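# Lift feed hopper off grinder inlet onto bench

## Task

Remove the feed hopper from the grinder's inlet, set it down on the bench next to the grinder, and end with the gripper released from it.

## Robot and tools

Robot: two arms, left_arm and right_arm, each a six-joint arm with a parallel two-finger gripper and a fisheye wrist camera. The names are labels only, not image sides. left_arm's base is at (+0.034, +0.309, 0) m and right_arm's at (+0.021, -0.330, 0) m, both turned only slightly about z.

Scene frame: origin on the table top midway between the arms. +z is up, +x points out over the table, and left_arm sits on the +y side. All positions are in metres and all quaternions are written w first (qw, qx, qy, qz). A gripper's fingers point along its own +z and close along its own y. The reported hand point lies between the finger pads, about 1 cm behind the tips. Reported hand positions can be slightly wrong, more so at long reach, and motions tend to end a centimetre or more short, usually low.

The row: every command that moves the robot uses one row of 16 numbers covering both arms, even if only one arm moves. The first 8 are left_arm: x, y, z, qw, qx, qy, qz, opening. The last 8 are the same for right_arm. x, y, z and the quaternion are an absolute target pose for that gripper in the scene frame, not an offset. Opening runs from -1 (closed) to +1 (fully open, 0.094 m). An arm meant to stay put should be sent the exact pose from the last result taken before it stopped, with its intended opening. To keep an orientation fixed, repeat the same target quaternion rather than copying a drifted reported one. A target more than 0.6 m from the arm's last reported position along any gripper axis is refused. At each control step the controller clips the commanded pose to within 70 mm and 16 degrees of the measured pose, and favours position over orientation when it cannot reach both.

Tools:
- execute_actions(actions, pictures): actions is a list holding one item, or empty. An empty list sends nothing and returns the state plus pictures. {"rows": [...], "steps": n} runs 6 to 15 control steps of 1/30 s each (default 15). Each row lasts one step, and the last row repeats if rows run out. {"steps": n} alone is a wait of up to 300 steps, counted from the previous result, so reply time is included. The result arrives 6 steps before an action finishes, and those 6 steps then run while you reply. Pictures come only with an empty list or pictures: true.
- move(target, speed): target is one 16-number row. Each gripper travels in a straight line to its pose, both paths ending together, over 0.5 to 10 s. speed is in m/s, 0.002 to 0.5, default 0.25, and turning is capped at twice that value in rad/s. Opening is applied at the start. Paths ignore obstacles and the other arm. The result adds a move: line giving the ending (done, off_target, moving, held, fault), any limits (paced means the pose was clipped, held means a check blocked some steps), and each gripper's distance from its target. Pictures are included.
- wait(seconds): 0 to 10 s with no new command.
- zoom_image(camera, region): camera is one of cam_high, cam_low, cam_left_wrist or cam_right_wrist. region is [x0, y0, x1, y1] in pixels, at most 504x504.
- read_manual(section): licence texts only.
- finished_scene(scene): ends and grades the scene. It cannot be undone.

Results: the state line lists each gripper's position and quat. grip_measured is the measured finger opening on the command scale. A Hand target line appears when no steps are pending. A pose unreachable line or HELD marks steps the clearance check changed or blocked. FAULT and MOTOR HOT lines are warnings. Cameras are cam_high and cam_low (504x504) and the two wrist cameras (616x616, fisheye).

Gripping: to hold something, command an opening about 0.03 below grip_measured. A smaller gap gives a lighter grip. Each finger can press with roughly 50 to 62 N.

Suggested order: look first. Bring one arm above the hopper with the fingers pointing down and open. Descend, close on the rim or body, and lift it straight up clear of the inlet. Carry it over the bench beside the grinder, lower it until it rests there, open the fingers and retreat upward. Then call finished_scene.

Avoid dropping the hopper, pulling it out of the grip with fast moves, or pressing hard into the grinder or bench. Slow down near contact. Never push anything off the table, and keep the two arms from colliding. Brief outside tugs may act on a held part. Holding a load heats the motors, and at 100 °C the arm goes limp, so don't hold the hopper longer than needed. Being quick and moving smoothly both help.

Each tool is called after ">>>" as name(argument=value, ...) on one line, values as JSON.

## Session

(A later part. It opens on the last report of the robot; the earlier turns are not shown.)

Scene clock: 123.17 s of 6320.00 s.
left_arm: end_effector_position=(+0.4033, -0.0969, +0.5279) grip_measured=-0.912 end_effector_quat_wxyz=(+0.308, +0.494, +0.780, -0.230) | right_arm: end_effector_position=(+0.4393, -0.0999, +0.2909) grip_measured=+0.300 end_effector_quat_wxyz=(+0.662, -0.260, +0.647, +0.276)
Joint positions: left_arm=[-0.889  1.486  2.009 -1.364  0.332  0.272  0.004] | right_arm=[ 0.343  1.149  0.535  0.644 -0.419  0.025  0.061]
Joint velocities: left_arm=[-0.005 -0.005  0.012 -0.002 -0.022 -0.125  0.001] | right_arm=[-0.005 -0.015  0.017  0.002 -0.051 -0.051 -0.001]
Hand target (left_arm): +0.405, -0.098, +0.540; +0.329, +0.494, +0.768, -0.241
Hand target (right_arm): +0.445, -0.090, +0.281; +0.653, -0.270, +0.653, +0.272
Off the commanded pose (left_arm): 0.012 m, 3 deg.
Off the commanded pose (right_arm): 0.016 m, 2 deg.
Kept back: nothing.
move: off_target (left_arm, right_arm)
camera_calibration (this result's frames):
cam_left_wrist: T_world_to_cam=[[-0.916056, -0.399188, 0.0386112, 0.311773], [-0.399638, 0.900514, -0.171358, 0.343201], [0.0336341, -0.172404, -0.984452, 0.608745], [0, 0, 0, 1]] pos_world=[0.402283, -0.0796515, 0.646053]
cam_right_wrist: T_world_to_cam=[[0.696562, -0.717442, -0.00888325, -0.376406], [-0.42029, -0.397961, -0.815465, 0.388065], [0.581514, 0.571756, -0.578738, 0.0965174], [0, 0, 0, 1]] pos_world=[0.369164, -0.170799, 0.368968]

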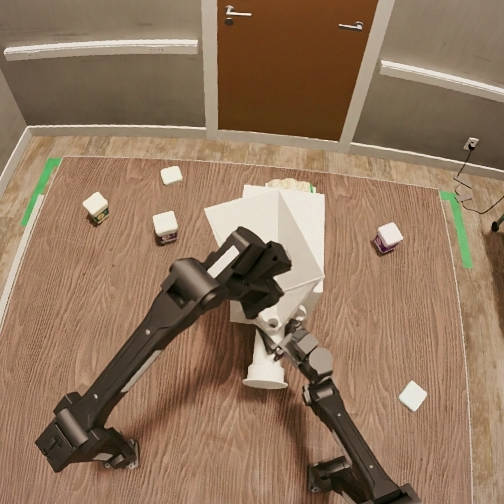

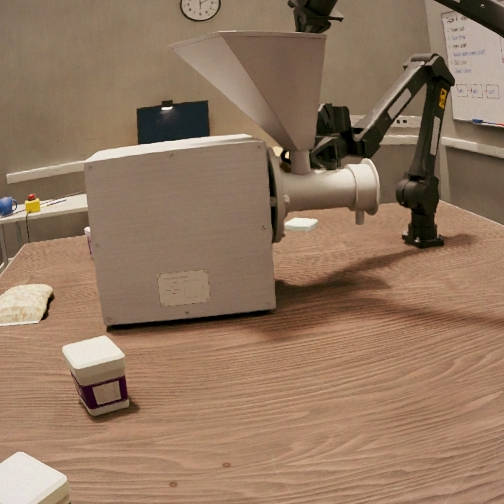

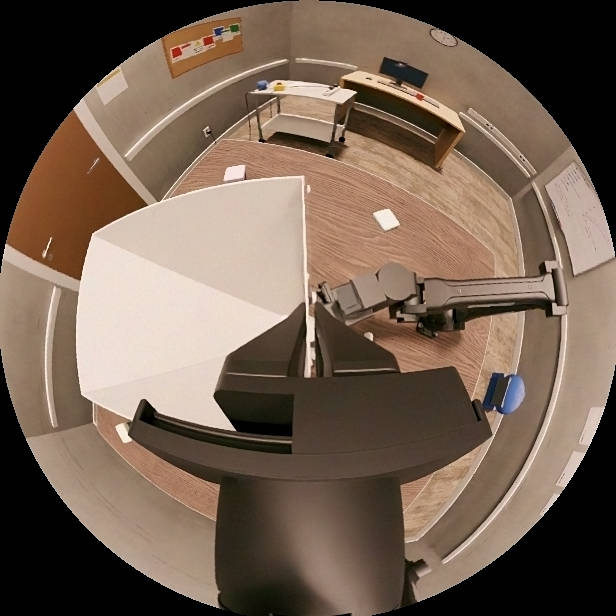

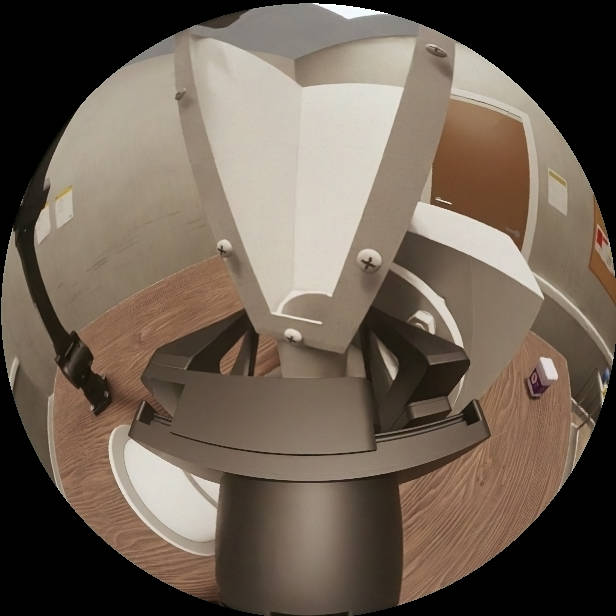

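>>> move(target=[0.405,-0.098,0.54,0.33,0.494,0.769,-0.241,-1,0.445,-0.093,0.283,0.653,-0.271,0.653,0.271,-0.6], speed=0.05)

>>> move(target=[0.405,-0.098,0.60,0.33,0.494,0.769,-0.241,-1,0.445,-0.093,0.36,0.72,-0.30,0.57,0.236,-0.6], speed=0.04)

Scene clock: 126.00 s of 6320.00 s.
left_arm: end_effector_position=(+0.4037, -0.0973, +0.5280) grip_measured=-0.912 end_effector_quat_wxyz=(+0.307, +0.488, +0.784, -0.232) | right_arm: end_effector_position=(+0.4383, -0.0990, +0.2910) grip_measured=-0.047 end_effector_quat_wxyz=(+0.659, -0.256, +0.649, +0.281)
Joint positions: left_arm=[-0.889  1.486  2.008 -1.361  0.33   0.255  0.004] | right_arm=[ 0.346  1.146  0.535  0.64  -0.419  0.04   0.045]
Joint velocities: left_arm=[-0.015  0.005 -0.012 -0.002 -0.095 -0.022  0.   ] | right_arm=[-0.015 -0.015 -0.012  0.012 -0.007 -0.022  0.001]
Hand target (left_arm): +0.405, -0.098, +0.540; +0.329, +0.494, +0.768, -0.241
Hand target (right_arm): +0.445, -0.093, +0.283; +0.653, -0.271, +0.653, +0.271
Off the commanded pose (left_arm): 0.012 m, 3 deg.
Off the commanded pose (right_arm): 0.012 m, 2 deg.
Kept back: nothing.
move: off_target (left_arm, right_arm)
camera_calibration (this result's frames):
cam_left_wrist: T_world_to_cam=[[-0.910758, -0.410112, 0.0482554, 0.303756], [-0.412026, 0.894737, -0.17228, 0.348644], [0.0274782, -0.176788, -0.983865, 0.610461], [0, 0, 0, 1]] pos_world=[0.403525, -0.0794487, 0.646018]
cam_right_wrist: T_world_to_cam=[[0.698295, -0.715408, -0.0239955, -0.371209], [-0.428682, -0.391112, -0.81441, 0.392136], [0.57325, 0.578985, -0.579794, 0.101309], [0, 0, 0, 1]] pos_world=[0.369239, -0.170853, 0.36919]

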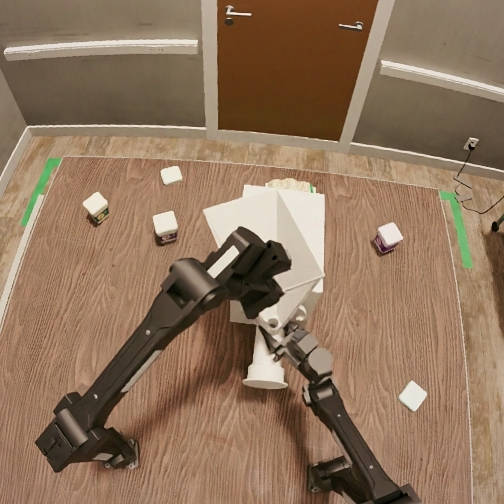

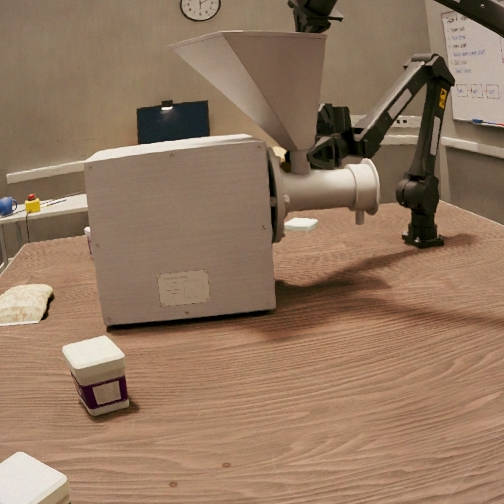

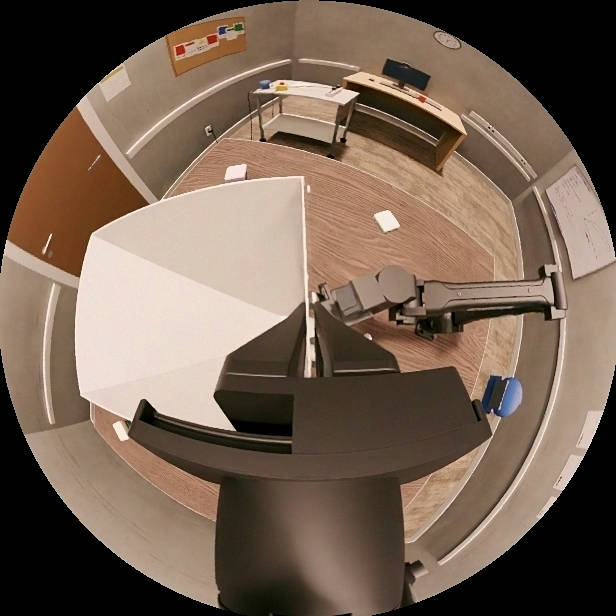

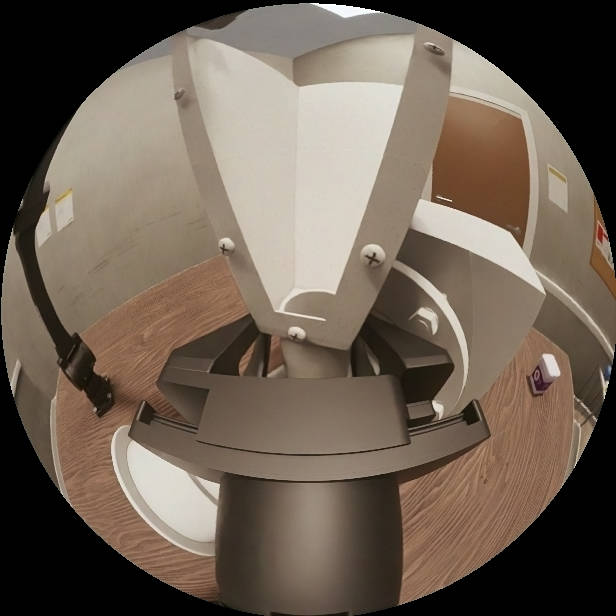

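Scene clock: 129.20 s of 6320.00 s.
left_arm: end_effector_position=(+0.4055, -0.1004, +0.5300) grip_measured=-0.912 end_effector_quat_wxyz=(+0.265, +0.492, +0.797, -0.227) | right_arm: end_effector_position=(+0.4383, -0.0998, +0.2930) grip_measured=-0.048 end_effector_quat_wxyz=(+0.661, -0.254, +0.648, +0.279)
Joint positions: left_arm=[-0.889  1.571  2.154 -1.512  0.338  0.263  0.004] | right_arm=[ 0.347  1.142  0.535  0.64  -0.411  0.04   0.045]
Joint velocities: left_arm=[-0.005  0.024 -0.007 -0.002  0.022 -0.007  0.   ] | right_arm=[-0.005 -0.015  0.017 -0.002 -0.022 -0.007  0.001]
Hand target (left_arm): +0.399, -0.093, +0.596; +0.331, +0.493, +0.768, -0.241
Hand target (right_arm): +0.438, -0.096, +0.359; +0.725, -0.296, +0.574, +0.238
Off the commanded pose (left_arm): 0.070 m, 8 deg.
Off the commanded pose (right_arm): 0.068 m, 13 deg.
Kept back: nothing.
move: off_target (left_arm, right_arm)
camera_calibration (this result's frames):
cam_left_wrist: T_world_to_cam=[[-0.910472, -0.404723, 0.0850895, 0.284861], [-0.411659, 0.906633, -0.0924875, 0.311284], [-0.0397131, -0.119235, -0.992071, 0.649236], [0, 0, 0, 1]] pos_world=[0.413285, -0.089519, 0.64864]
cam_right_wrist: T_world_to_cam=[[0.693459, -0.720143, -0.0225536, -0.370492], [-0.42822, -0.386774, -0.816721, 0.394367], [0.579433, 0.57602, -0.576592, 0.0989553], [0, 0, 0, 1]] pos_world=[0.368458, -0.171276, 0.370789]

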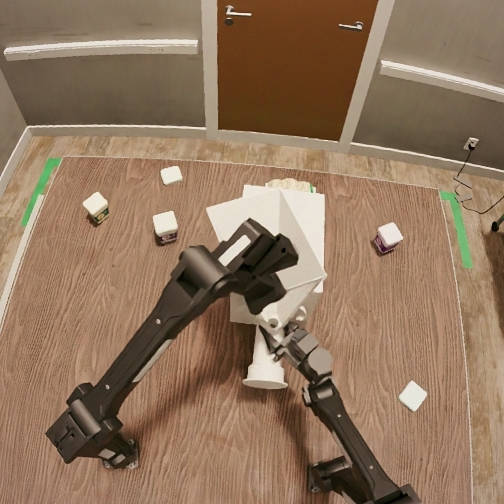

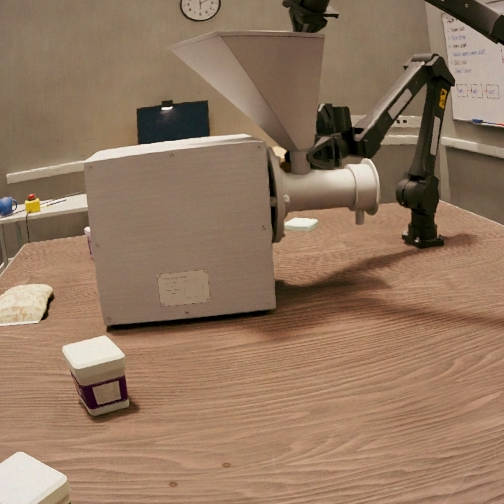

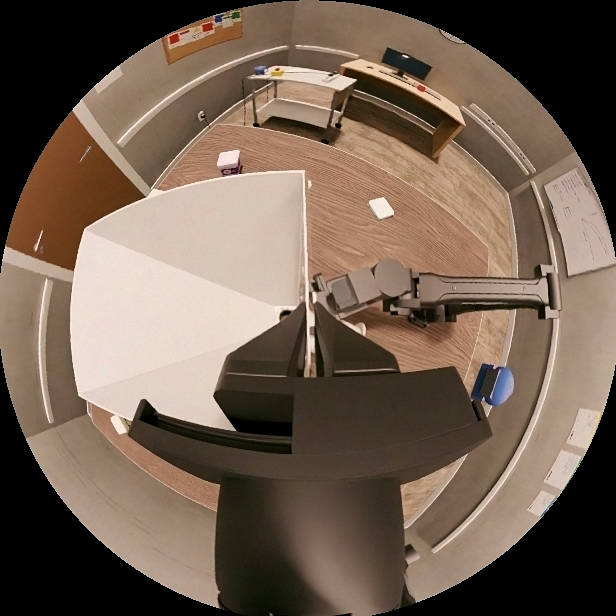

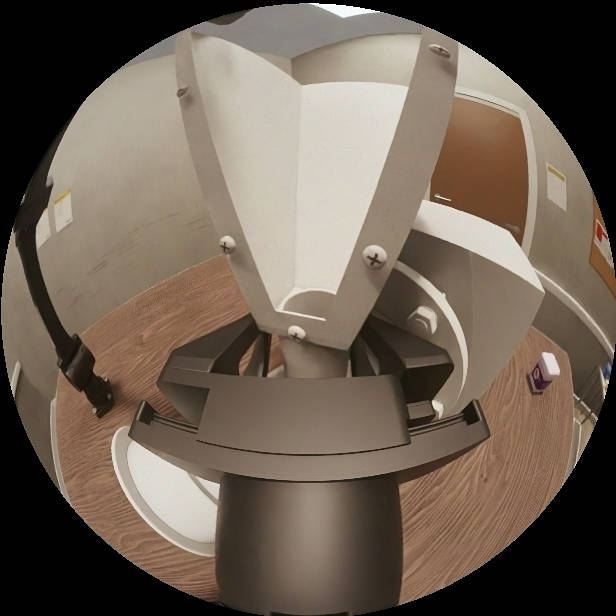

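>>> move(target=[0.398,-0.098,0.60,0.33,0.494,0.769,-0.241,-1,0.36,-0.18,0.295,0.653,-0.271,0.653,0.271,0.6], speed=0.1)

>>> execute_actions(actions=[{"rows":[[0.36,-0.07,0.62,0.27,0.43,0.81,-0.29,-1,0.36,-0.18,0.295,0.653,-0.271,0.653,0.271,0.6]],"steps":10}])

>>> execute_actions(actions=[{"rows":[[0.43,-0.12,0.62,0.388,0.56,0.71,-0.174,-1,0.36,-0.18,0.295,0.653,-0.271,0.653,0.271,0.6]],"steps":10}])

>>> execute_actions(actions=[{"rows":[[0.36,-0.07,0.62,0.27,0.43,0.81,-0.29,-1,0.36,-0.18,0.295,0.653,-0.271,0.653,0.271,0.6]],"steps":10}])

>>> execute_actions(actions=[{"rows":[[0.43,-0.12,0.62,0.388,0.56,0.71,-0.174,-1,0.36,-0.18,0.295,0.653,-0.271,0.653,0.271,0.6]],"steps":10}])

>>> execute_actions(actions=[{"rows":[[0.38,-0.1,0.62,0.36,0.5,0.77,-0.17,-1,0.36,-0.18,0.295,0.653,-0.271,0.653,0.271,0.6]],"steps":15}], pictures=true)

Scene clock: 131.47 s of 6320.00 s.
left_arm: end_effector_position=(+0.4055, -0.1006, +0.5295) grip_measured=-0.912 end_effector_quat_wxyz=(+0.265, +0.493, +0.797, -0.227) | right_arm: end_effector_position=(+0.3581, -0.1776, +0.2945) grip_measured=+0.599 end_effector_quat_wxyz=(+0.652, -0.270, +0.653, +0.274)
Joint positions: left_arm=[-0.889  1.572  2.154 -1.513  0.337  0.264  0.004] | right_arm=[ 0.127  0.745  0.362  0.384 -0.649  0.006  0.075]
Joint velocities: left_arm=[-0.005 -0.015 -0.002  0.002  0.022  0.007 -0.001] | right_arm=[-0.005  0.005  0.012  0.007 -0.022 -0.037 -0.   ]
Hand target (left_arm): +0.393, -0.093, +0.596; +0.330, +0.493, +0.768, -0.242
Hand target (right_arm): +0.359, -0.180, +0.293; +0.653, -0.274, +0.654, +0.268
Off the commanded pose (left_arm): 0.071 m, 8 deg.
Off the commanded pose (right_arm): 0.003 m, 0 deg.
Kept back: nothing.
move: off_target (left_arm)
camera_calibration (this result's frames):
cam_left_wrist: T_world_to_cam=[[-0.910866, -0.403919, 0.0846932, 0.285284], [-0.410755, 0.907187, -0.0910608, 0.310366], [-0.0400514, -0.117732, -0.992237, 0.649064], [0, 0, 0, 1]] pos_world=[0.413335, -0.0899128, 0.648126]
cam_right_wrist: T_world_to_cam=[[0.706347, -0.707863, -0.00181106, -0.379418], [-0.426453, -0.423495, -0.799243, 0.318887], [0.564988, 0.565316, -0.601005, 0.20158], [0, 0, 0, 1]] pos_world=[0.290101, -0.247486, 0.375332]

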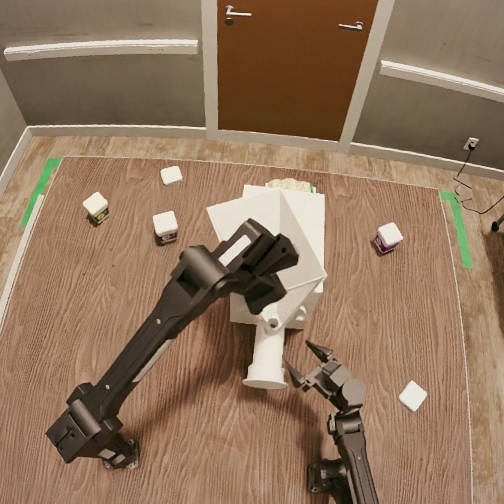

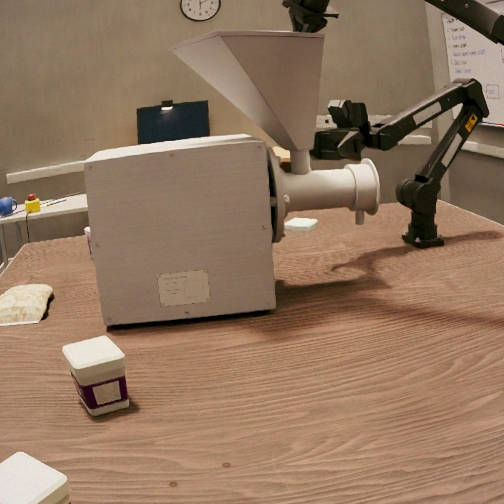

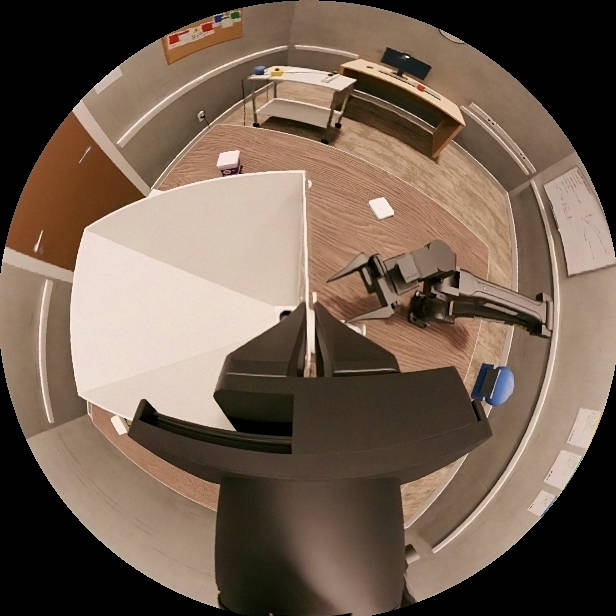

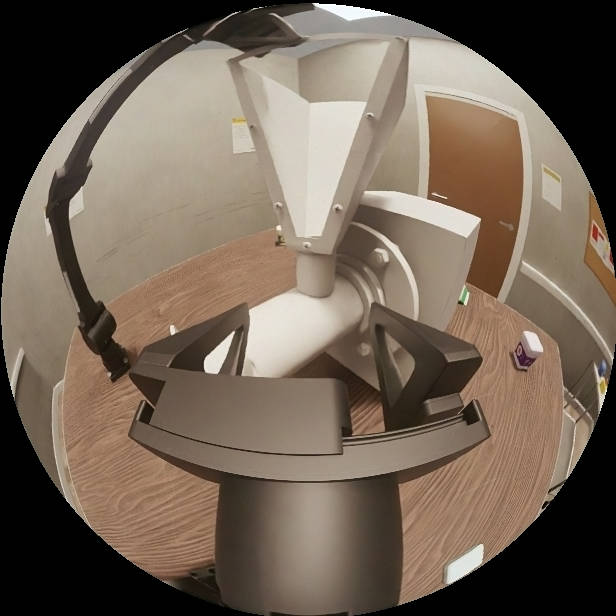

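Scene clock: 131.60 s of 6320.00 s.
left_arm: end_effector_position=(+0.4015, -0.0978, +0.5293) grip_measured=-0.906 end_effector_quat_wxyz=(+0.243, +0.469, +0.810, -0.254) | right_arm: end_effector_position=(+0.3578, -0.1773, +0.2945) grip_measured=+0.599 end_effector_quat_wxyz=(+0.652, -0.271, +0.653, +0.275)
Joint positions: left_arm=[-0.875  1.572  2.154 -1.534  0.39   0.208  0.004] | right_arm=[ 0.127  0.745  0.362  0.384 -0.652  0.006  0.075]
Joint velocities: left_arm=[ 0.122 -0.015 -0.002 -0.066  0.007 -0.388  0.001] | right_arm=[-0.015 -0.015 -0.007  0.007  0.022 -0.037 -0.001]
Steps of this call (steps 1 to 4: the first 4 steps of this action). Readings (end_effector_position):
1: left_arm (+0.4026, -0.1016, +0.5299) | right_arm (+0.3580, -0.1774, +0.2945)
2: left_arm (+0.4009, -0.1008, +0.5300) | right_arm (+0.3579, -0.1773, +0.2945)
4: the state above

Scene clock: 131.93 s of 6320.00 s.
left_arm: end_effector_position=(+0.4042, -0.1075, +0.5300) grip_measured=-0.908 end_effector_quat_wxyz=(+0.263, +0.513, +0.792, -0.200) | right_arm: end_effector_position=(+0.3578, -0.1773, +0.2945) grip_measured=+0.599 end_effector_quat_wxyz=(+0.652, -0.271, +0.653, +0.275)
Joint positions: left_arm=[-0.915  1.606  2.213 -1.559  0.286  0.301  0.004] | right_arm=[ 0.127  0.745  0.362  0.384 -0.652  0.006  0.075]
Joint velocities: left_arm=[-0.327  0.044  0.198 -0.217 -0.842  0.872 -0.006] | right_arm=[ 0.005 -0.005  0.046 -0.017 -0.022  0.022 -0.   ]
Off your previous action's commanded pose (left_arm): 0.103 m, 6 deg at its last step (step 6 of this call); position clipped at that step.
Off your previous action's commanded pose (right_arm): 0.004 m, 0 deg at its last step (step 6 of this call).
Steps of this call (steps 1 to 6: the last 6 steps of your previous action; steps 7 to 10: the first 4 steps of this action). Readings (end_effector_position):
7: left_arm (+0.4055, -0.0963, +0.5292) | right_arm (+0.3578, -0.1773, +0.2945)
8: left_arm (+0.4066, -0.1006, +0.5300) | right_arm (+0.3578, -0.1773, +0.2945)
10: the state above

Scene clock: 132.27 s of 6320.00 s.
left_arm: end_effector_position=(+0.3983, -0.1021, +0.5321) grip_measured=-0.906 end_effector_quat_wxyz=(+0.236, +0.492, +0.802, -0.242) | right_arm: end_effector_position=(+0.3578, -0.1773, +0.2945) grip_measured=+0.599 end_effector_quat_wxyz=(+0.652, -0.271, +0.653, +0.275)
Joint positions: left_arm=[-0.888  1.605  2.217 -1.591  0.378  0.253  0.004] | right_arm=[ 0.127  0.745  0.362  0.384 -0.652  0.006  0.075]
Joint velocities: left_arm=[ 0.298 -0.015 -0.012 -0.007  0.139 -0.52  -0.001] | right_arm=[-0.024  0.005 -0.007  0.002 -0.037  0.007 -0.001]
Off your previous action's commanded pose (left_arm): 0.094 m, 16 deg at its last step (step 6 of this call); position clipped at that step.
Off your previous action's commanded pose (right_arm): 0.004 m, 0 deg at its last step (step 6 of this call).
Steps of this call (steps 1 to 6: the last 6 steps of your previous action; steps 7 to 10: the first 4 steps of this action). Readings (end_effector_position):
7: left_arm (+0.3993, -0.1072, +0.5302) | right_arm (+0.3578, -0.1773, +0.2945)
8: left_arm (+0.3953, -0.1067, +0.5311) | right_arm (+0.3578, -0.1773, +0.2945)
10: the state above

Scene clock: 132.60 s of 6320.00 s.
left_arm: end_effector_position=(+0.4040, -0.1073, +0.5317) grip_measured=-0.907 end_effector_quat_wxyz=(+0.251, +0.517, +0.795, -0.196) | right_arm: end_effector_position=(+0.3578, -0.1773, +0.2945) grip_measured=+0.599 end_effector_quat_wxyz=(+0.652, -0.271, +0.653, +0.275)
Joint positions: left_arm=[-0.916  1.635  2.269 -1.614  0.283  0.308  0.004] | right_arm=[ 0.127  0.745  0.362  0.384 -0.652  0.006  0.075]
Joint velocities: left_arm=[-0.308  0.024  0.159 -0.144 -0.96   0.857 -0.007] | right_arm=[ 0.005 -0.005 -0.002  0.002 -0.022  0.007  0.   ]
Off your previous action's commanded pose (left_arm): 0.101 m, 7 deg at its last step (step 6 of this call); position clipped at that step.
Off your previous action's commanded pose (right_arm): 0.004 m, 0 deg at its last step (step 6 of this call).
Steps of this call (steps 1 to 6: the last 6 steps of your previous action; steps 7 to 10: the first 4 steps of this action). Readings (end_effector_position):
7: left_arm (+0.4064, -0.0972, +0.5308) | right_arm (+0.3578, -0.1773, +0.2945)
8: left_arm (+0.4068, -0.1009, +0.5318) | right_arm (+0.3578, -0.1773, +0.2945)
10: the state above

Scene clock: 133.10 s of 6320.00 s.
left_arm: end_effector_position=(+0.4053, -0.1046, +0.5334) grip_measured=-0.909 end_effector_quat_wxyz=(+0.271, +0.509, +0.804, -0.145) | right_arm: end_effector_position=(+0.3578, -0.1773, +0.2945) grip_measured=+0.599 end_effector_quat_wxyz=(+0.652, -0.271, +0.653, +0.275)
Joint positions: left_arm=[-0.95   1.624  2.266 -1.604  0.153  0.288  0.004] | right_arm=[ 0.127  0.745  0.362  0.384 -0.652  0.006  0.075]
Joint velocities: left_arm=[ 0.005 -0.005 -0.002 -0.012 -0.095 -0.11  -0.   ] | right_arm=[-0.005  0.015 -0.012  0.012 -0.066  0.007 -0.   ]
Off your previous action's commanded pose (left_arm): 0.093 m, 17 deg at its last step (step 6 of this call); position and orientation clipped at that step.
Off your previous action's commanded pose (right_arm): 0.004 m, 0 deg at its last step (step 6 of this call).
Steps of this call (steps 1 to 6: the last 6 steps of your previous action; steps 7 to 15: the first 9 steps of this action). Readings (end_effector_position):
7: left_arm (+0.4050, -0.1045, +0.5326) | right_arm (+0.3578, -0.1773, +0.2945)
8: left_arm (+0.4051, -0.1027, +0.5329) | right_arm (+0.3578, -0.1773, +0.2945)
10: left_arm (+0.4057, -0.1034, +0.5331) | right_arm (+0.3578, -0.1773, +0.2945)
14: left_arm (+0.4051, -0.1048, +0.5334) | right_arm (+0.3578, -0.1773, +0.2945)
15: the state above
camera_calibration (this result's frames):
cam_left_wrist: T_world_to_cam=[[-0.900642, -0.430701, -0.0577968, 0.352174], [-0.430997, 0.902319, -0.0078967, 0.277598], [0.0555523, 0.0177981, -0.998297, 0.631095], [0, 0, 0, 1]] pos_world=[0.401767, -0.110032, 0.652567]
cam_right_wrist: T_world_to_cam=[[0.708235, -0.705974, -0.00180986, -0.3793], [-0.42532, -0.424633, -0.799243, 0.318277], [0.563476, 0.566822, -0.601006, 0.20239], [0, 0, 0, 1]] pos_world=[0.289961, -0.247344, 0.375332]

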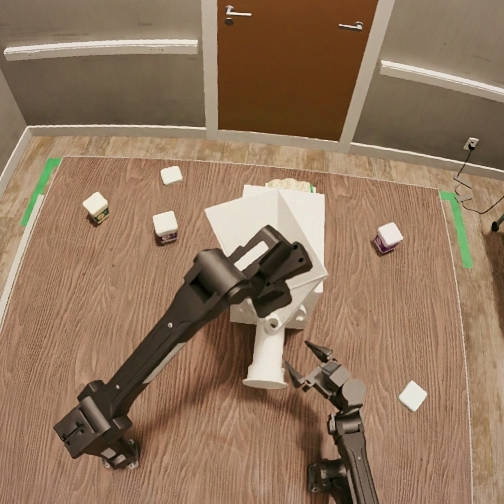

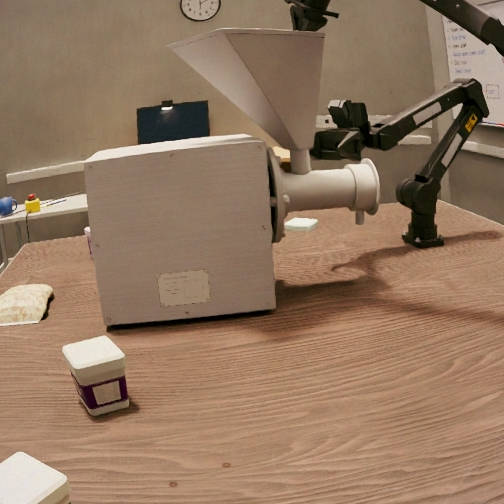

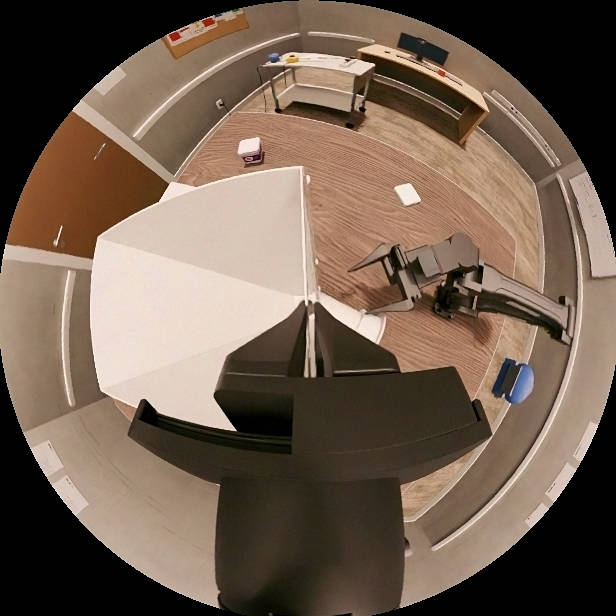

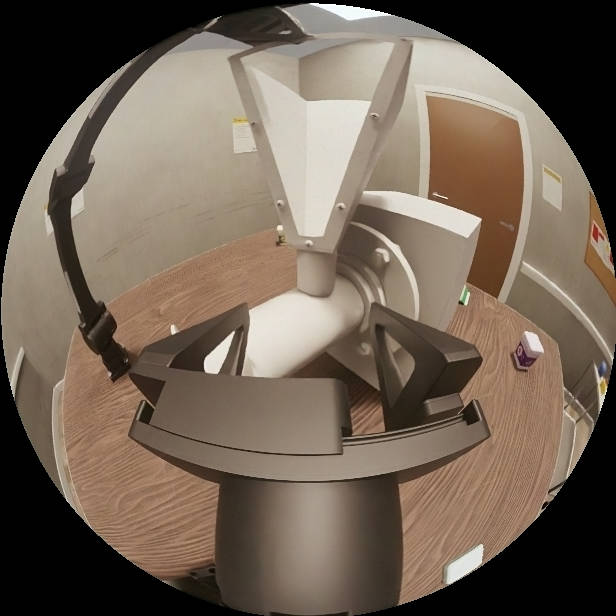

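>>> execute_actions(actions=[{"rows":[[0.365,-0.07,0.64,0.22,0.43,0.84,-0.25,-1,0.36,-0.18,0.295,0.653,-0.271,0.653,0.271,0.6]],"steps":15}])

>>> execute_actions(actions=[{"rows":[[0.43,-0.13,0.64,0.32,0.56,0.75,-0.14,-1,0.36,-0.18,0.295,0.653,-0.271,0.653,0.271,0.6]],"steps":15}])

>>> execute_actions(actions=[{"rows":[[0.365,-0.07,0.64,0.22,0.43,0.84,-0.25,-1,0.36,-0.18,0.295,0.653,-0.271,0.653,0.271,0.6]],"steps":15}])

>>> execute_actions(actions=[{"rows":[[0.43,-0.13,0.64,0.32,0.56,0.75,-0.14,-1,0.36,-0.18,0.295,0.653,-0.271,0.653,0.271,0.6]],"steps":15}])

>>> execute_actions(actions=[{"rows":[[0.365,-0.07,0.64,0.22,0.43,0.84,-0.25,-1,0.36,-0.18,0.295,0.653,-0.271,0.653,0.271,0.6]],"steps":15}])

>>> execute_actions(actions=[{"rows":[[0.43,-0.13,0.64,0.32,0.56,0.75,-0.14,-1,0.36,-0.18,0.295,0.653,-0.271,0.653,0.271,0.6]],"steps":15}], pictures=true)

Scene clock: 134.03 s of 6320.00 s.
left_arm: end_effector_position=(+0.3986, -0.0951, +0.5295) grip_measured=-0.904 end_effector_quat_wxyz=(+0.206, +0.450, +0.838, -0.230) | right_arm: end_effector_position=(+0.3578, -0.1773, +0.2945) grip_measured=+0.599 end_effector_quat_wxyz=(+0.652, -0.271, +0.653, +0.275)
Joint positions: left_arm=[-0.889  1.635  2.275 -1.672  0.34   0.161  0.004] | right_arm=[ 0.127  0.745  0.362  0.384 -0.652  0.006  0.075]
Joint velocities: left_arm=[-0.015 -0.015  0.017 -0.022  0.037 -0.037  0.001] | right_arm=[-0.005 -0.005  0.002 -0.022 -0.037 -0.037  0.   ]
Off your previous action's commanded pose (left_arm): 0.090 m, 11 deg at its last step (step 6 of this call); position clipped at that step.
Off your previous action's commanded pose (right_arm): 0.004 m, 0 deg at its last step (step 6 of this call).
joint sent to its limit (left arm) — the command would take joint 4 (wrist pitch) past its lower limit, so that joint was sent only as far as its limit.
Steps of this call (steps 1 to 6: the last 6 steps of your previous action; steps 7 to 19: nothing new was sent; steps 20 to 28: the first 9 steps of this action). Readings (end_effector_position):
20: left_arm (+0.3987, -0.1067, +0.5324) | right_arm (+0.3578, -0.1773, +0.2945)
21: left_arm (+0.3920, -0.1062, +0.5302) | right_arm (+0.3578, -0.1773, +0.2945)
23: left_arm (+0.3916, -0.1012, +0.5294) | right_arm (+0.3578, -0.1773, +0.2945)
27: left_arm (+0.3987, -0.0951, +0.5295) | right_arm (+0.3578, -0.1773, +0.2945)
28: the state above

Scene clock: 134.53 s of 6320.00 s.
left_arm: end_effector_position=(+0.4058, -0.1088, +0.5315) grip_measured=-0.909 end_effector_quat_wxyz=(+0.247, +0.535, +0.796, -0.136) | right_arm: end_effector_position=(+0.3578, -0.1773, +0.2945) grip_measured=+0.599 end_effector_quat_wxyz=(+0.652, -0.271, +0.653, +0.275)
Joint positions: left_arm=[-0.952  1.69   2.371 -1.7    0.162  0.343  0.004] | right_arm=[ 0.127  0.745  0.362  0.384 -0.652  0.006  0.075]
Joint velocities: left_arm=[ 0.005  0.015  0.012  0.017  0.037  0.037 -0.   ] | right_arm=[-0.005 -0.024 -0.007  0.012 -0.007 -0.037  0.   ]
Off your previous action's commanded pose (left_arm): 0.118 m, 4 deg at its last step (step 6 of this call); position clipped at that step.
Off your previous action's commanded pose (right_arm): 0.004 m, 0 deg at its last step (step 6 of this call).
Steps of this call (steps 1 to 6: the last 6 steps of your previous action; steps 7 to 15: the first 9 steps of this action). Readings (end_effector_position):
7: left_arm (+0.4027, -0.0952, +0.5298) | right_arm (+0.3578, -0.1773, +0.2945)
8: left_arm (+0.4063, -0.1001, +0.5307) | right_arm (+0.3578, -0.1773, +0.2945)
10: left_arm (+0.4049, -0.1100, +0.5298) | right_arm (+0.3578, -0.1773, +0.2945)
14: left_arm (+0.4058, -0.1088, +0.5315) | right_arm (+0.3578, -0.1773, +0.2945)
15: the state above

Scene clock: 135.03 s of 6320.00 s.
left_arm: end_effector_position=(+0.4059, -0.1029, +0.5329) grip_measured=-0.905 end_effector_quat_wxyz=(+0.208, +0.460, +0.833, -0.227) | right_arm: end_effector_position=(+0.3578, -0.1773, +0.2945) grip_measured=+0.599 end_effector_quat_wxyz=(+0.652, -0.271, +0.653, +0.275)
Joint positions: left_arm=[-0.892  1.681  2.348 -1.7    0.338  0.183  0.004] | right_arm=[ 0.127  0.745  0.362  0.384 -0.652  0.006  0.075]
Joint velocities: left_arm=[-0.015 -0.005  0.002  0.017  0.022 -0.095  0.002] | right_arm=[-0.015  0.005  0.017 -0.002 -0.007 -0.022 -0.   ]
Off your previous action's commanded pose (left_arm): 0.113 m, 10 deg at its last step (step 6 of this call); position clipped at that step.
Off your previous action's commanded pose (right_arm): 0.004 m, 0 deg at its last step (step 6 of this call).
joint sent to its limit (left arm) — the command would take joint 4 (wrist pitch) past its lower limit, so that joint was sent only as far as its limit.
Steps of this call (steps 1 to 6: the last 6 steps of your previous action; steps 7 to 15: the first 9 steps of this action). Readings (end_effector_position):
7: left_arm (+0.4011, -0.1099, +0.5327) | right_arm (+0.3578, -0.1773, +0.2945)
8: left_arm (+0.4002, -0.1099, +0.5323) | right_arm (+0.3578, -0.1773, +0.2945)
10: left_arm (+0.4058, -0.1043, +0.5333) | right_arm (+0.3578, -0.1773, +0.2945)
14: left_arm (+0.4058, -0.1031, +0.5329) | right_arm (+0.3578, -0.1773, +0.2945)
15: the state above

Scene clock: 135.53 s of 6320.00 s.
left_arm: end_effector_position=(+0.4064, -0.1099, +0.5330) grip_measured=-0.908 end_effector_quat_wxyz=(+0.250, +0.537, +0.794, -0.136) | right_arm: end_effector_position=(+0.3578, -0.1773, +0.2945) grip_measured=+0.599 end_effector_quat_wxyz=(+0.652, -0.271, +0.653, +0.275)
Joint positions: left_arm=[-0.953  1.693  2.379 -1.7    0.161  0.349  0.004] | right_arm=[ 0.127  0.745  0.362  0.384 -0.652  0.006  0.075]
Joint velocities: left_arm=[-0.005  0.005 -0.007  0.022 -0.095  0.022 -0.   ] | right_arm=[-0.005 -0.005  0.007  0.002 -0.037  0.066 -0.001]
Off your previous action's commanded pose (left_arm): 0.119 m, 4 deg at its last step (step 6 of this call); position clipped at that step.
Off your previous action's commanded pose (right_arm): 0.004 m, 0 deg at its last step (step 6 of this call).
Steps of this call (steps 1 to 6: the last 6 steps of your previous action; steps 7 to 15: the first 9 steps of this action). Readings (end_effector_position):
7: left_arm (+0.4092, -0.1034, +0.5309) | right_arm (+0.3578, -0.1773, +0.2945)
8: left_arm (+0.4072, -0.1061, +0.5320) | right_arm (+0.3578, -0.1773, +0.2945)
10: left_arm (+0.4052, -0.1099, +0.5325) | right_arm (+0.3578, -0.1773, +0.2945)
14: left_arm (+0.4064, -0.1099, +0.5328) | right_arm (+0.3578, -0.1773, +0.2945)
15: the state above

Scene clock: 136.03 s of 6320.00 s.
left_arm: end_effector_position=(+0.4066, -0.1039, +0.5340) grip_measured=-0.906 end_effector_quat_wxyz=(+0.209, +0.459, +0.833, -0.228) | right_arm: end_effector_position=(+0.3578, -0.1773, +0.2945) grip_measured=+0.599 end_effector_quat_wxyz=(+0.652, -0.271, +0.653, +0.275)
Joint positions: left_arm=[-0.892  1.685  2.355 -1.7    0.339  0.179  0.004] | right_arm=[ 0.127  0.745  0.362  0.384 -0.652  0.006  0.075]
Joint velocities: left_arm=[-0.015 -0.005 -0.017 -0.002 -0.022 -0.066  0.002] | right_arm=[-0.005 -0.015 -0.007  0.002 -0.007  0.007  0.   ]
Off your previous action's commanded pose (left_arm): 0.111 m, 10 deg at its last step (step 6 of this call); position clipped at that step.
Off your previous action's commanded pose (right_arm): 0.004 m, 0 deg at its last step (step 6 of this call).
joint sent to its limit (left arm) — the command would take joint 4 (wrist pitch) past its lower limit, so that joint was sent only as far as its limit.
Steps of this call (steps 1 to 6: the last 6 steps of your previous action; steps 7 to 15: the first 9 steps of this action). Readings (end_effector_position):
7: left_arm (+0.4017, -0.1113, +0.5340) | right_arm (+0.3578, -0.1773, +0.2945)
8: left_arm (+0.4006, -0.1112, +0.5333) | right_arm (+0.3578, -0.1773, +0.2945)
10: left_arm (+0.4059, -0.1058, +0.5349) | right_arm (+0.3578, -0.1773, +0.2945)
14: left_arm (+0.4064, -0.1041, +0.5340) | right_arm (+0.3578, -0.1773, +0.2945)
15: the state above

Scene clock: 136.53 s of 6320.00 s.
left_arm: end_effector_position=(+0.4078, -0.1127, +0.5355) grip_measured=-0.907 end_effector_quat_wxyz=(+0.254, +0.542, +0.789, -0.137) | right_arm: end_effector_position=(+0.3578, -0.1773, +0.2945) grip_measured=+0.599 end_effector_quat_wxyz=(+0.652, -0.271, +0.653, +0.275)
Joint positions: left_arm=[-0.954  1.703  2.397 -1.7    0.163  0.36   0.004] | right_arm=[ 0.127  0.745  0.362  0.384 -0.652  0.006  0.075]
Joint velocities: left_arm=[ 0.015  0.005 -0.007 -0.007 -0.007  0.256  0.001] | right_arm=[-0.024 -0.015 -0.022 -0.002  0.007 -0.007 -0.001]
Off your previous action's commanded pose (left_arm): 0.119 m, 4 deg at its last step (step 6 of this call); position clipped at that step.
Off your previous action's commanded pose (right_arm): 0.004 m, 0 deg at its last step (step 6 of this call).
joint sent to its limit (left arm) — the command would take joint 4 (wrist pitch) past its lower limit, so that joint was sent only as far as its limit.
Steps of this call (steps 1 to 6: the last 6 steps of your previous action; steps 7 to 15: the first 9 steps of this action). Readings (end_effector_position):
7: left_arm (+0.4097, -0.1044, +0.5325) | right_arm (+0.3578, -0.1773, +0.2945)
8: left_arm (+0.4080, -0.1073, +0.5334) | right_arm (+0.3578, -0.1773, +0.2945)
10: left_arm (+0.4061, -0.1118, +0.5345) | right_arm (+0.3578, -0.1773, +0.2945)
14: left_arm (+0.4078, -0.1127, +0.5355) | right_arm (+0.3578, -0.1773, +0.2945)
15: the state above
camera_calibration (this result's frames):
cam_left_wrist: T_world_to_cam=[[-0.927941, -0.365109, -0.0749738, 0.378798], [-0.368232, 0.929158, 0.0327291, 0.241666], [0.0577128, 0.0579784, -0.996648, 0.636038], [0, 0, 0, 1]] pos_world=[0.403784, -0.12312, 0.654396]
cam_right_wrist: T_world_to_cam=[[0.708235, -0.705974, -0.00180986, -0.3793], [-0.42532, -0.424633, -0.799243, 0.318277], [0.563476, 0.566822, -0.601006, 0.20239], [0, 0, 0, 1]] pos_world=[0.289961, -0.247344, 0.375332]

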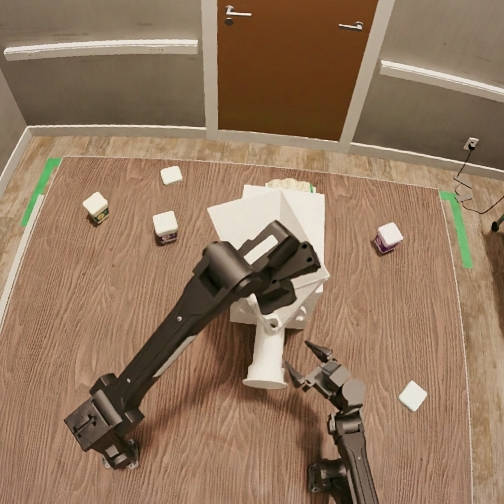

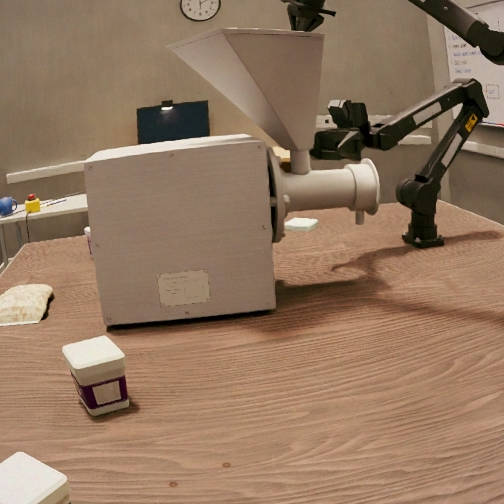

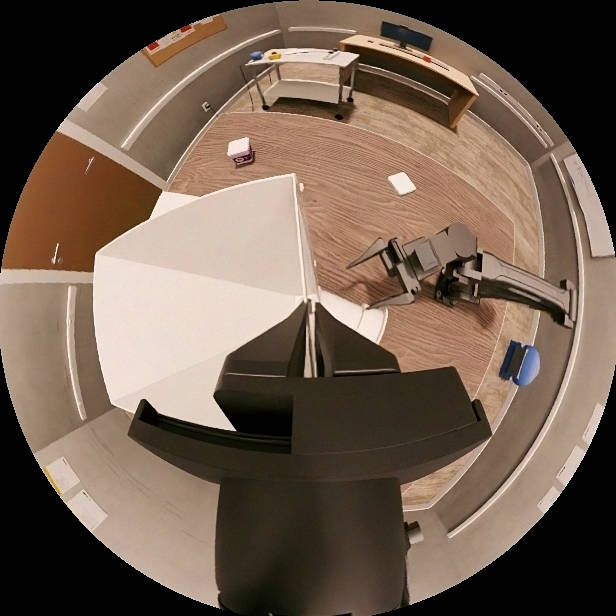

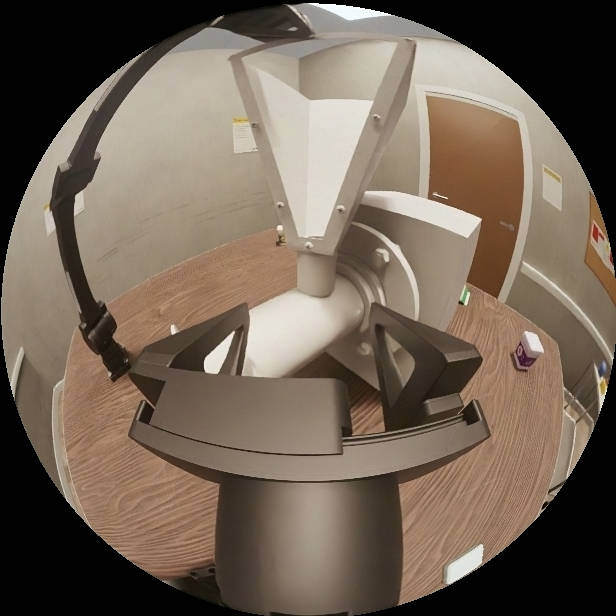

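>>> move(target=[0.422,-0.125,0.56,0.423,0.232,0.867,-0.113,-1,0.3,-0.3,0.3,0.653,-0.271,0.653,0.271,0.6], speed=0.15)

>>> move(target=[0.44,-0.13,0.57,0.438,0,0.898,0,-1,0.3,-0.3,0.3,0.653,-0.271,0.653,0.271,0.6], speed=0.15)

Scene clock: 139.93 s of 6320.00 s.
left_arm: end_effector_position=(+0.4136, -0.1168, +0.5341) grip_measured=-0.906 end_effector_quat_wxyz=(+0.380, +0.265, +0.882, -0.085) | right_arm: end_effector_position=(+0.2992, -0.2974, +0.2911) grip_measured=+0.599 end_effector_quat_wxyz=(+0.643, -0.271, +0.662, +0.273)
Joint positions: left_arm=[-1.089  1.538  2.079 -1.355 -0.296 -0.229  0.004] | right_arm=[-0.53   0.55   0.326  0.139 -1.305 -0.069  0.075]
Joint velocities: left_arm=[ 0.005 -0.024 -0.007 -0.002  0.007 -0.022 -0.   ] | right_arm=[-0.005  0.005  0.007 -0.007 -0.022 -0.007  0.002]
Hand target (left_arm): +0.421, -0.123, +0.561; +0.423, +0.231, +0.868, -0.118
Hand target (right_arm): +0.299, -0.299, +0.296; +0.648, -0.278, +0.658, +0.264
Off your previous action's commanded pose (left_arm): 0.108 m, 9 deg at its last step (step 6 of this call); position clipped at that step.
Off your previous action's commanded pose (right_arm): 0.004 m, 0 deg at its last step (step 6 of this call).
Off the commanded pose (left_arm): 0.028 m, 7 deg.
Off the commanded pose (right_arm): 0.009 m, 2 deg.
Kept back: nothing.
move: off_target (left_arm)
camera_calibration (this result's frames):
cam_left_wrist: T_world_to_cam=[[-0.537247, -0.840721, -0.0674823, 0.161468], [-0.821747, 0.539784, -0.182659, 0.50482], [0.189991, -0.0426796, -0.980858, 0.559639], [0, 0, 0, 1]] pos_world=[0.395256, -0.11286, 0.652033]
cam_right_wrist: T_world_to_cam=[[0.70602, -0.708133, -0.00913047, -0.420468], [-0.443571, -0.432123, -0.785184, 0.238746], [0.552069, 0.558406, -0.619195, 0.307646], [0, 0, 0, 1]] pos_world=[0.232917, -0.366371, 0.374113]

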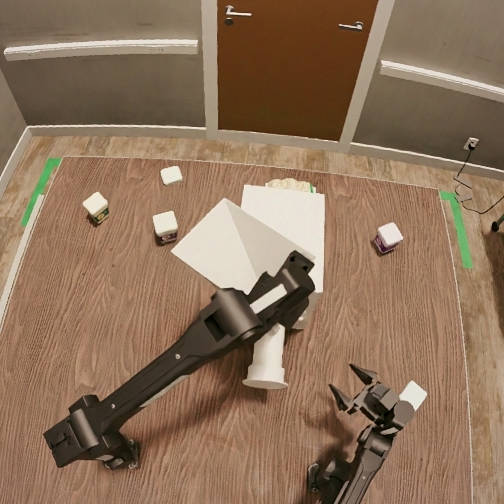

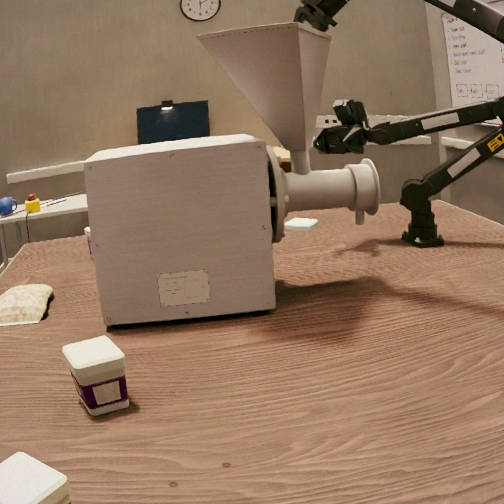

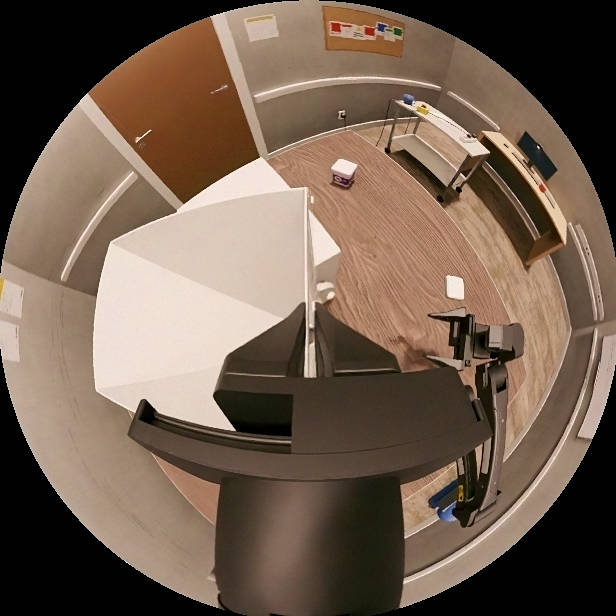

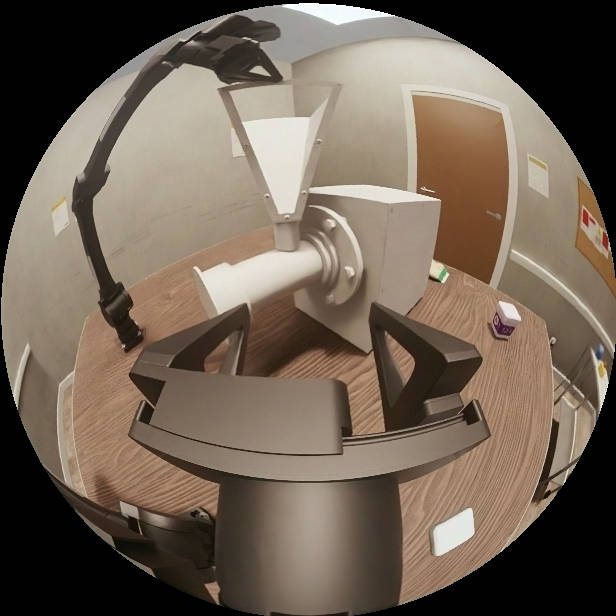

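Scene clock: 142.23 s of 6320.00 s.
left_arm: end_effector_position=(+0.4223, -0.1252, +0.5353) grip_measured=-0.906 end_effector_quat_wxyz=(+0.408, +0.049, +0.911, +0.029) | right_arm: end_effector_position=(+0.2991, -0.2972, +0.3002) grip_measured=+0.599 end_effector_quat_wxyz=(+0.653, -0.276, +0.652, +0.270)
Joint positions: left_arm=[-1.191  1.775  2.411 -1.699 -0.704 -0.735  0.004] | right_arm=[-0.53   0.55   0.326  0.215 -1.309 -0.018  0.075]
Joint velocities: left_arm=[-0.015 -0.015 -0.012 -0.007  0.022 -0.022  0.   ] | right_arm=[-0.005 -0.005  0.002  0.012 -0.007  0.037 -0.   ]
Hand target (left_arm): +0.436, -0.126, +0.569; +0.444, +0.002, +0.896, -0.005
Hand target (right_arm): +0.300, -0.300, +0.300; +0.653, -0.271, +0.653, +0.271
Off the commanded pose (left_arm): 0.039 m, 8 deg.
Off the commanded pose (right_arm): 0.003 m, 1 deg.
Kept back: nothing.
move: off_target (left_arm)
camera_calibration (this result's frames):
cam_left_wrist: T_world_to_cam=[[-0.0726302, -0.991232, -0.110379, -0.0329265], [-0.971072, 0.095523, -0.218849, 0.543453], [0.227474, 0.0912908, -0.969496, 0.553634], [0, 0, 0, 1]] pos_world=[0.399403, -0.135092, 0.652046]
cam_right_wrist: T_world_to_cam=[[0.708202, -0.705886, 0.0132306, -0.426858], [-0.418319, -0.43464, -0.797557, 0.241399], [0.568735, 0.559297, -0.603098, 0.303657], [0, 0, 0, 1]] pos_world=[0.230583, -0.366225, 0.381312]

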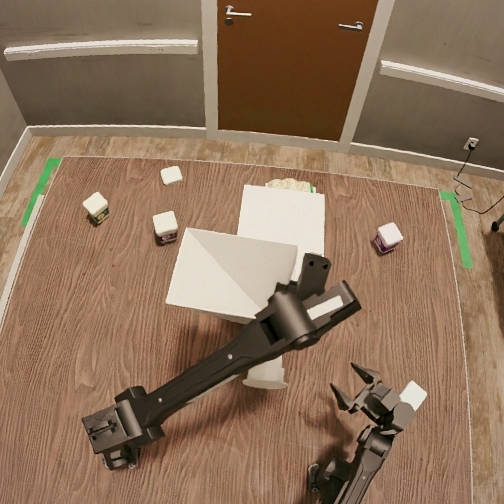

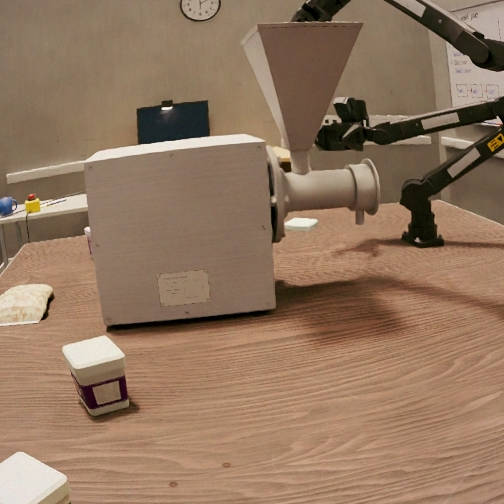

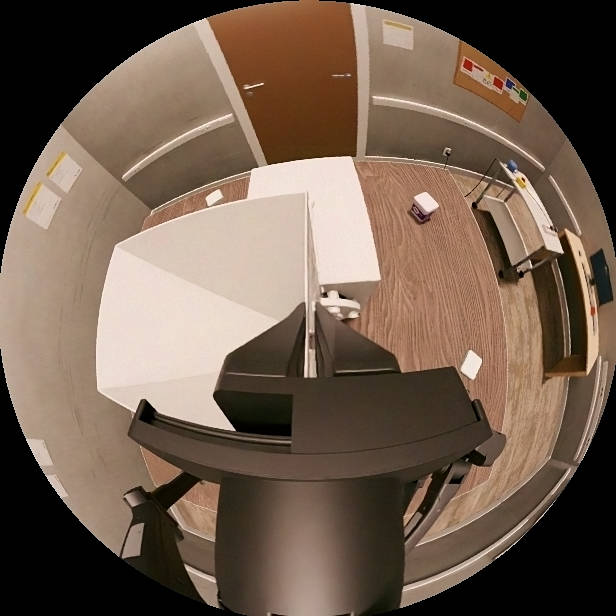

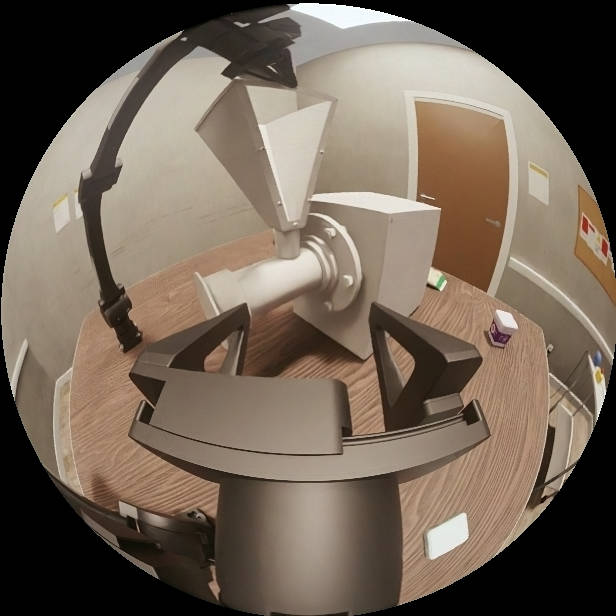

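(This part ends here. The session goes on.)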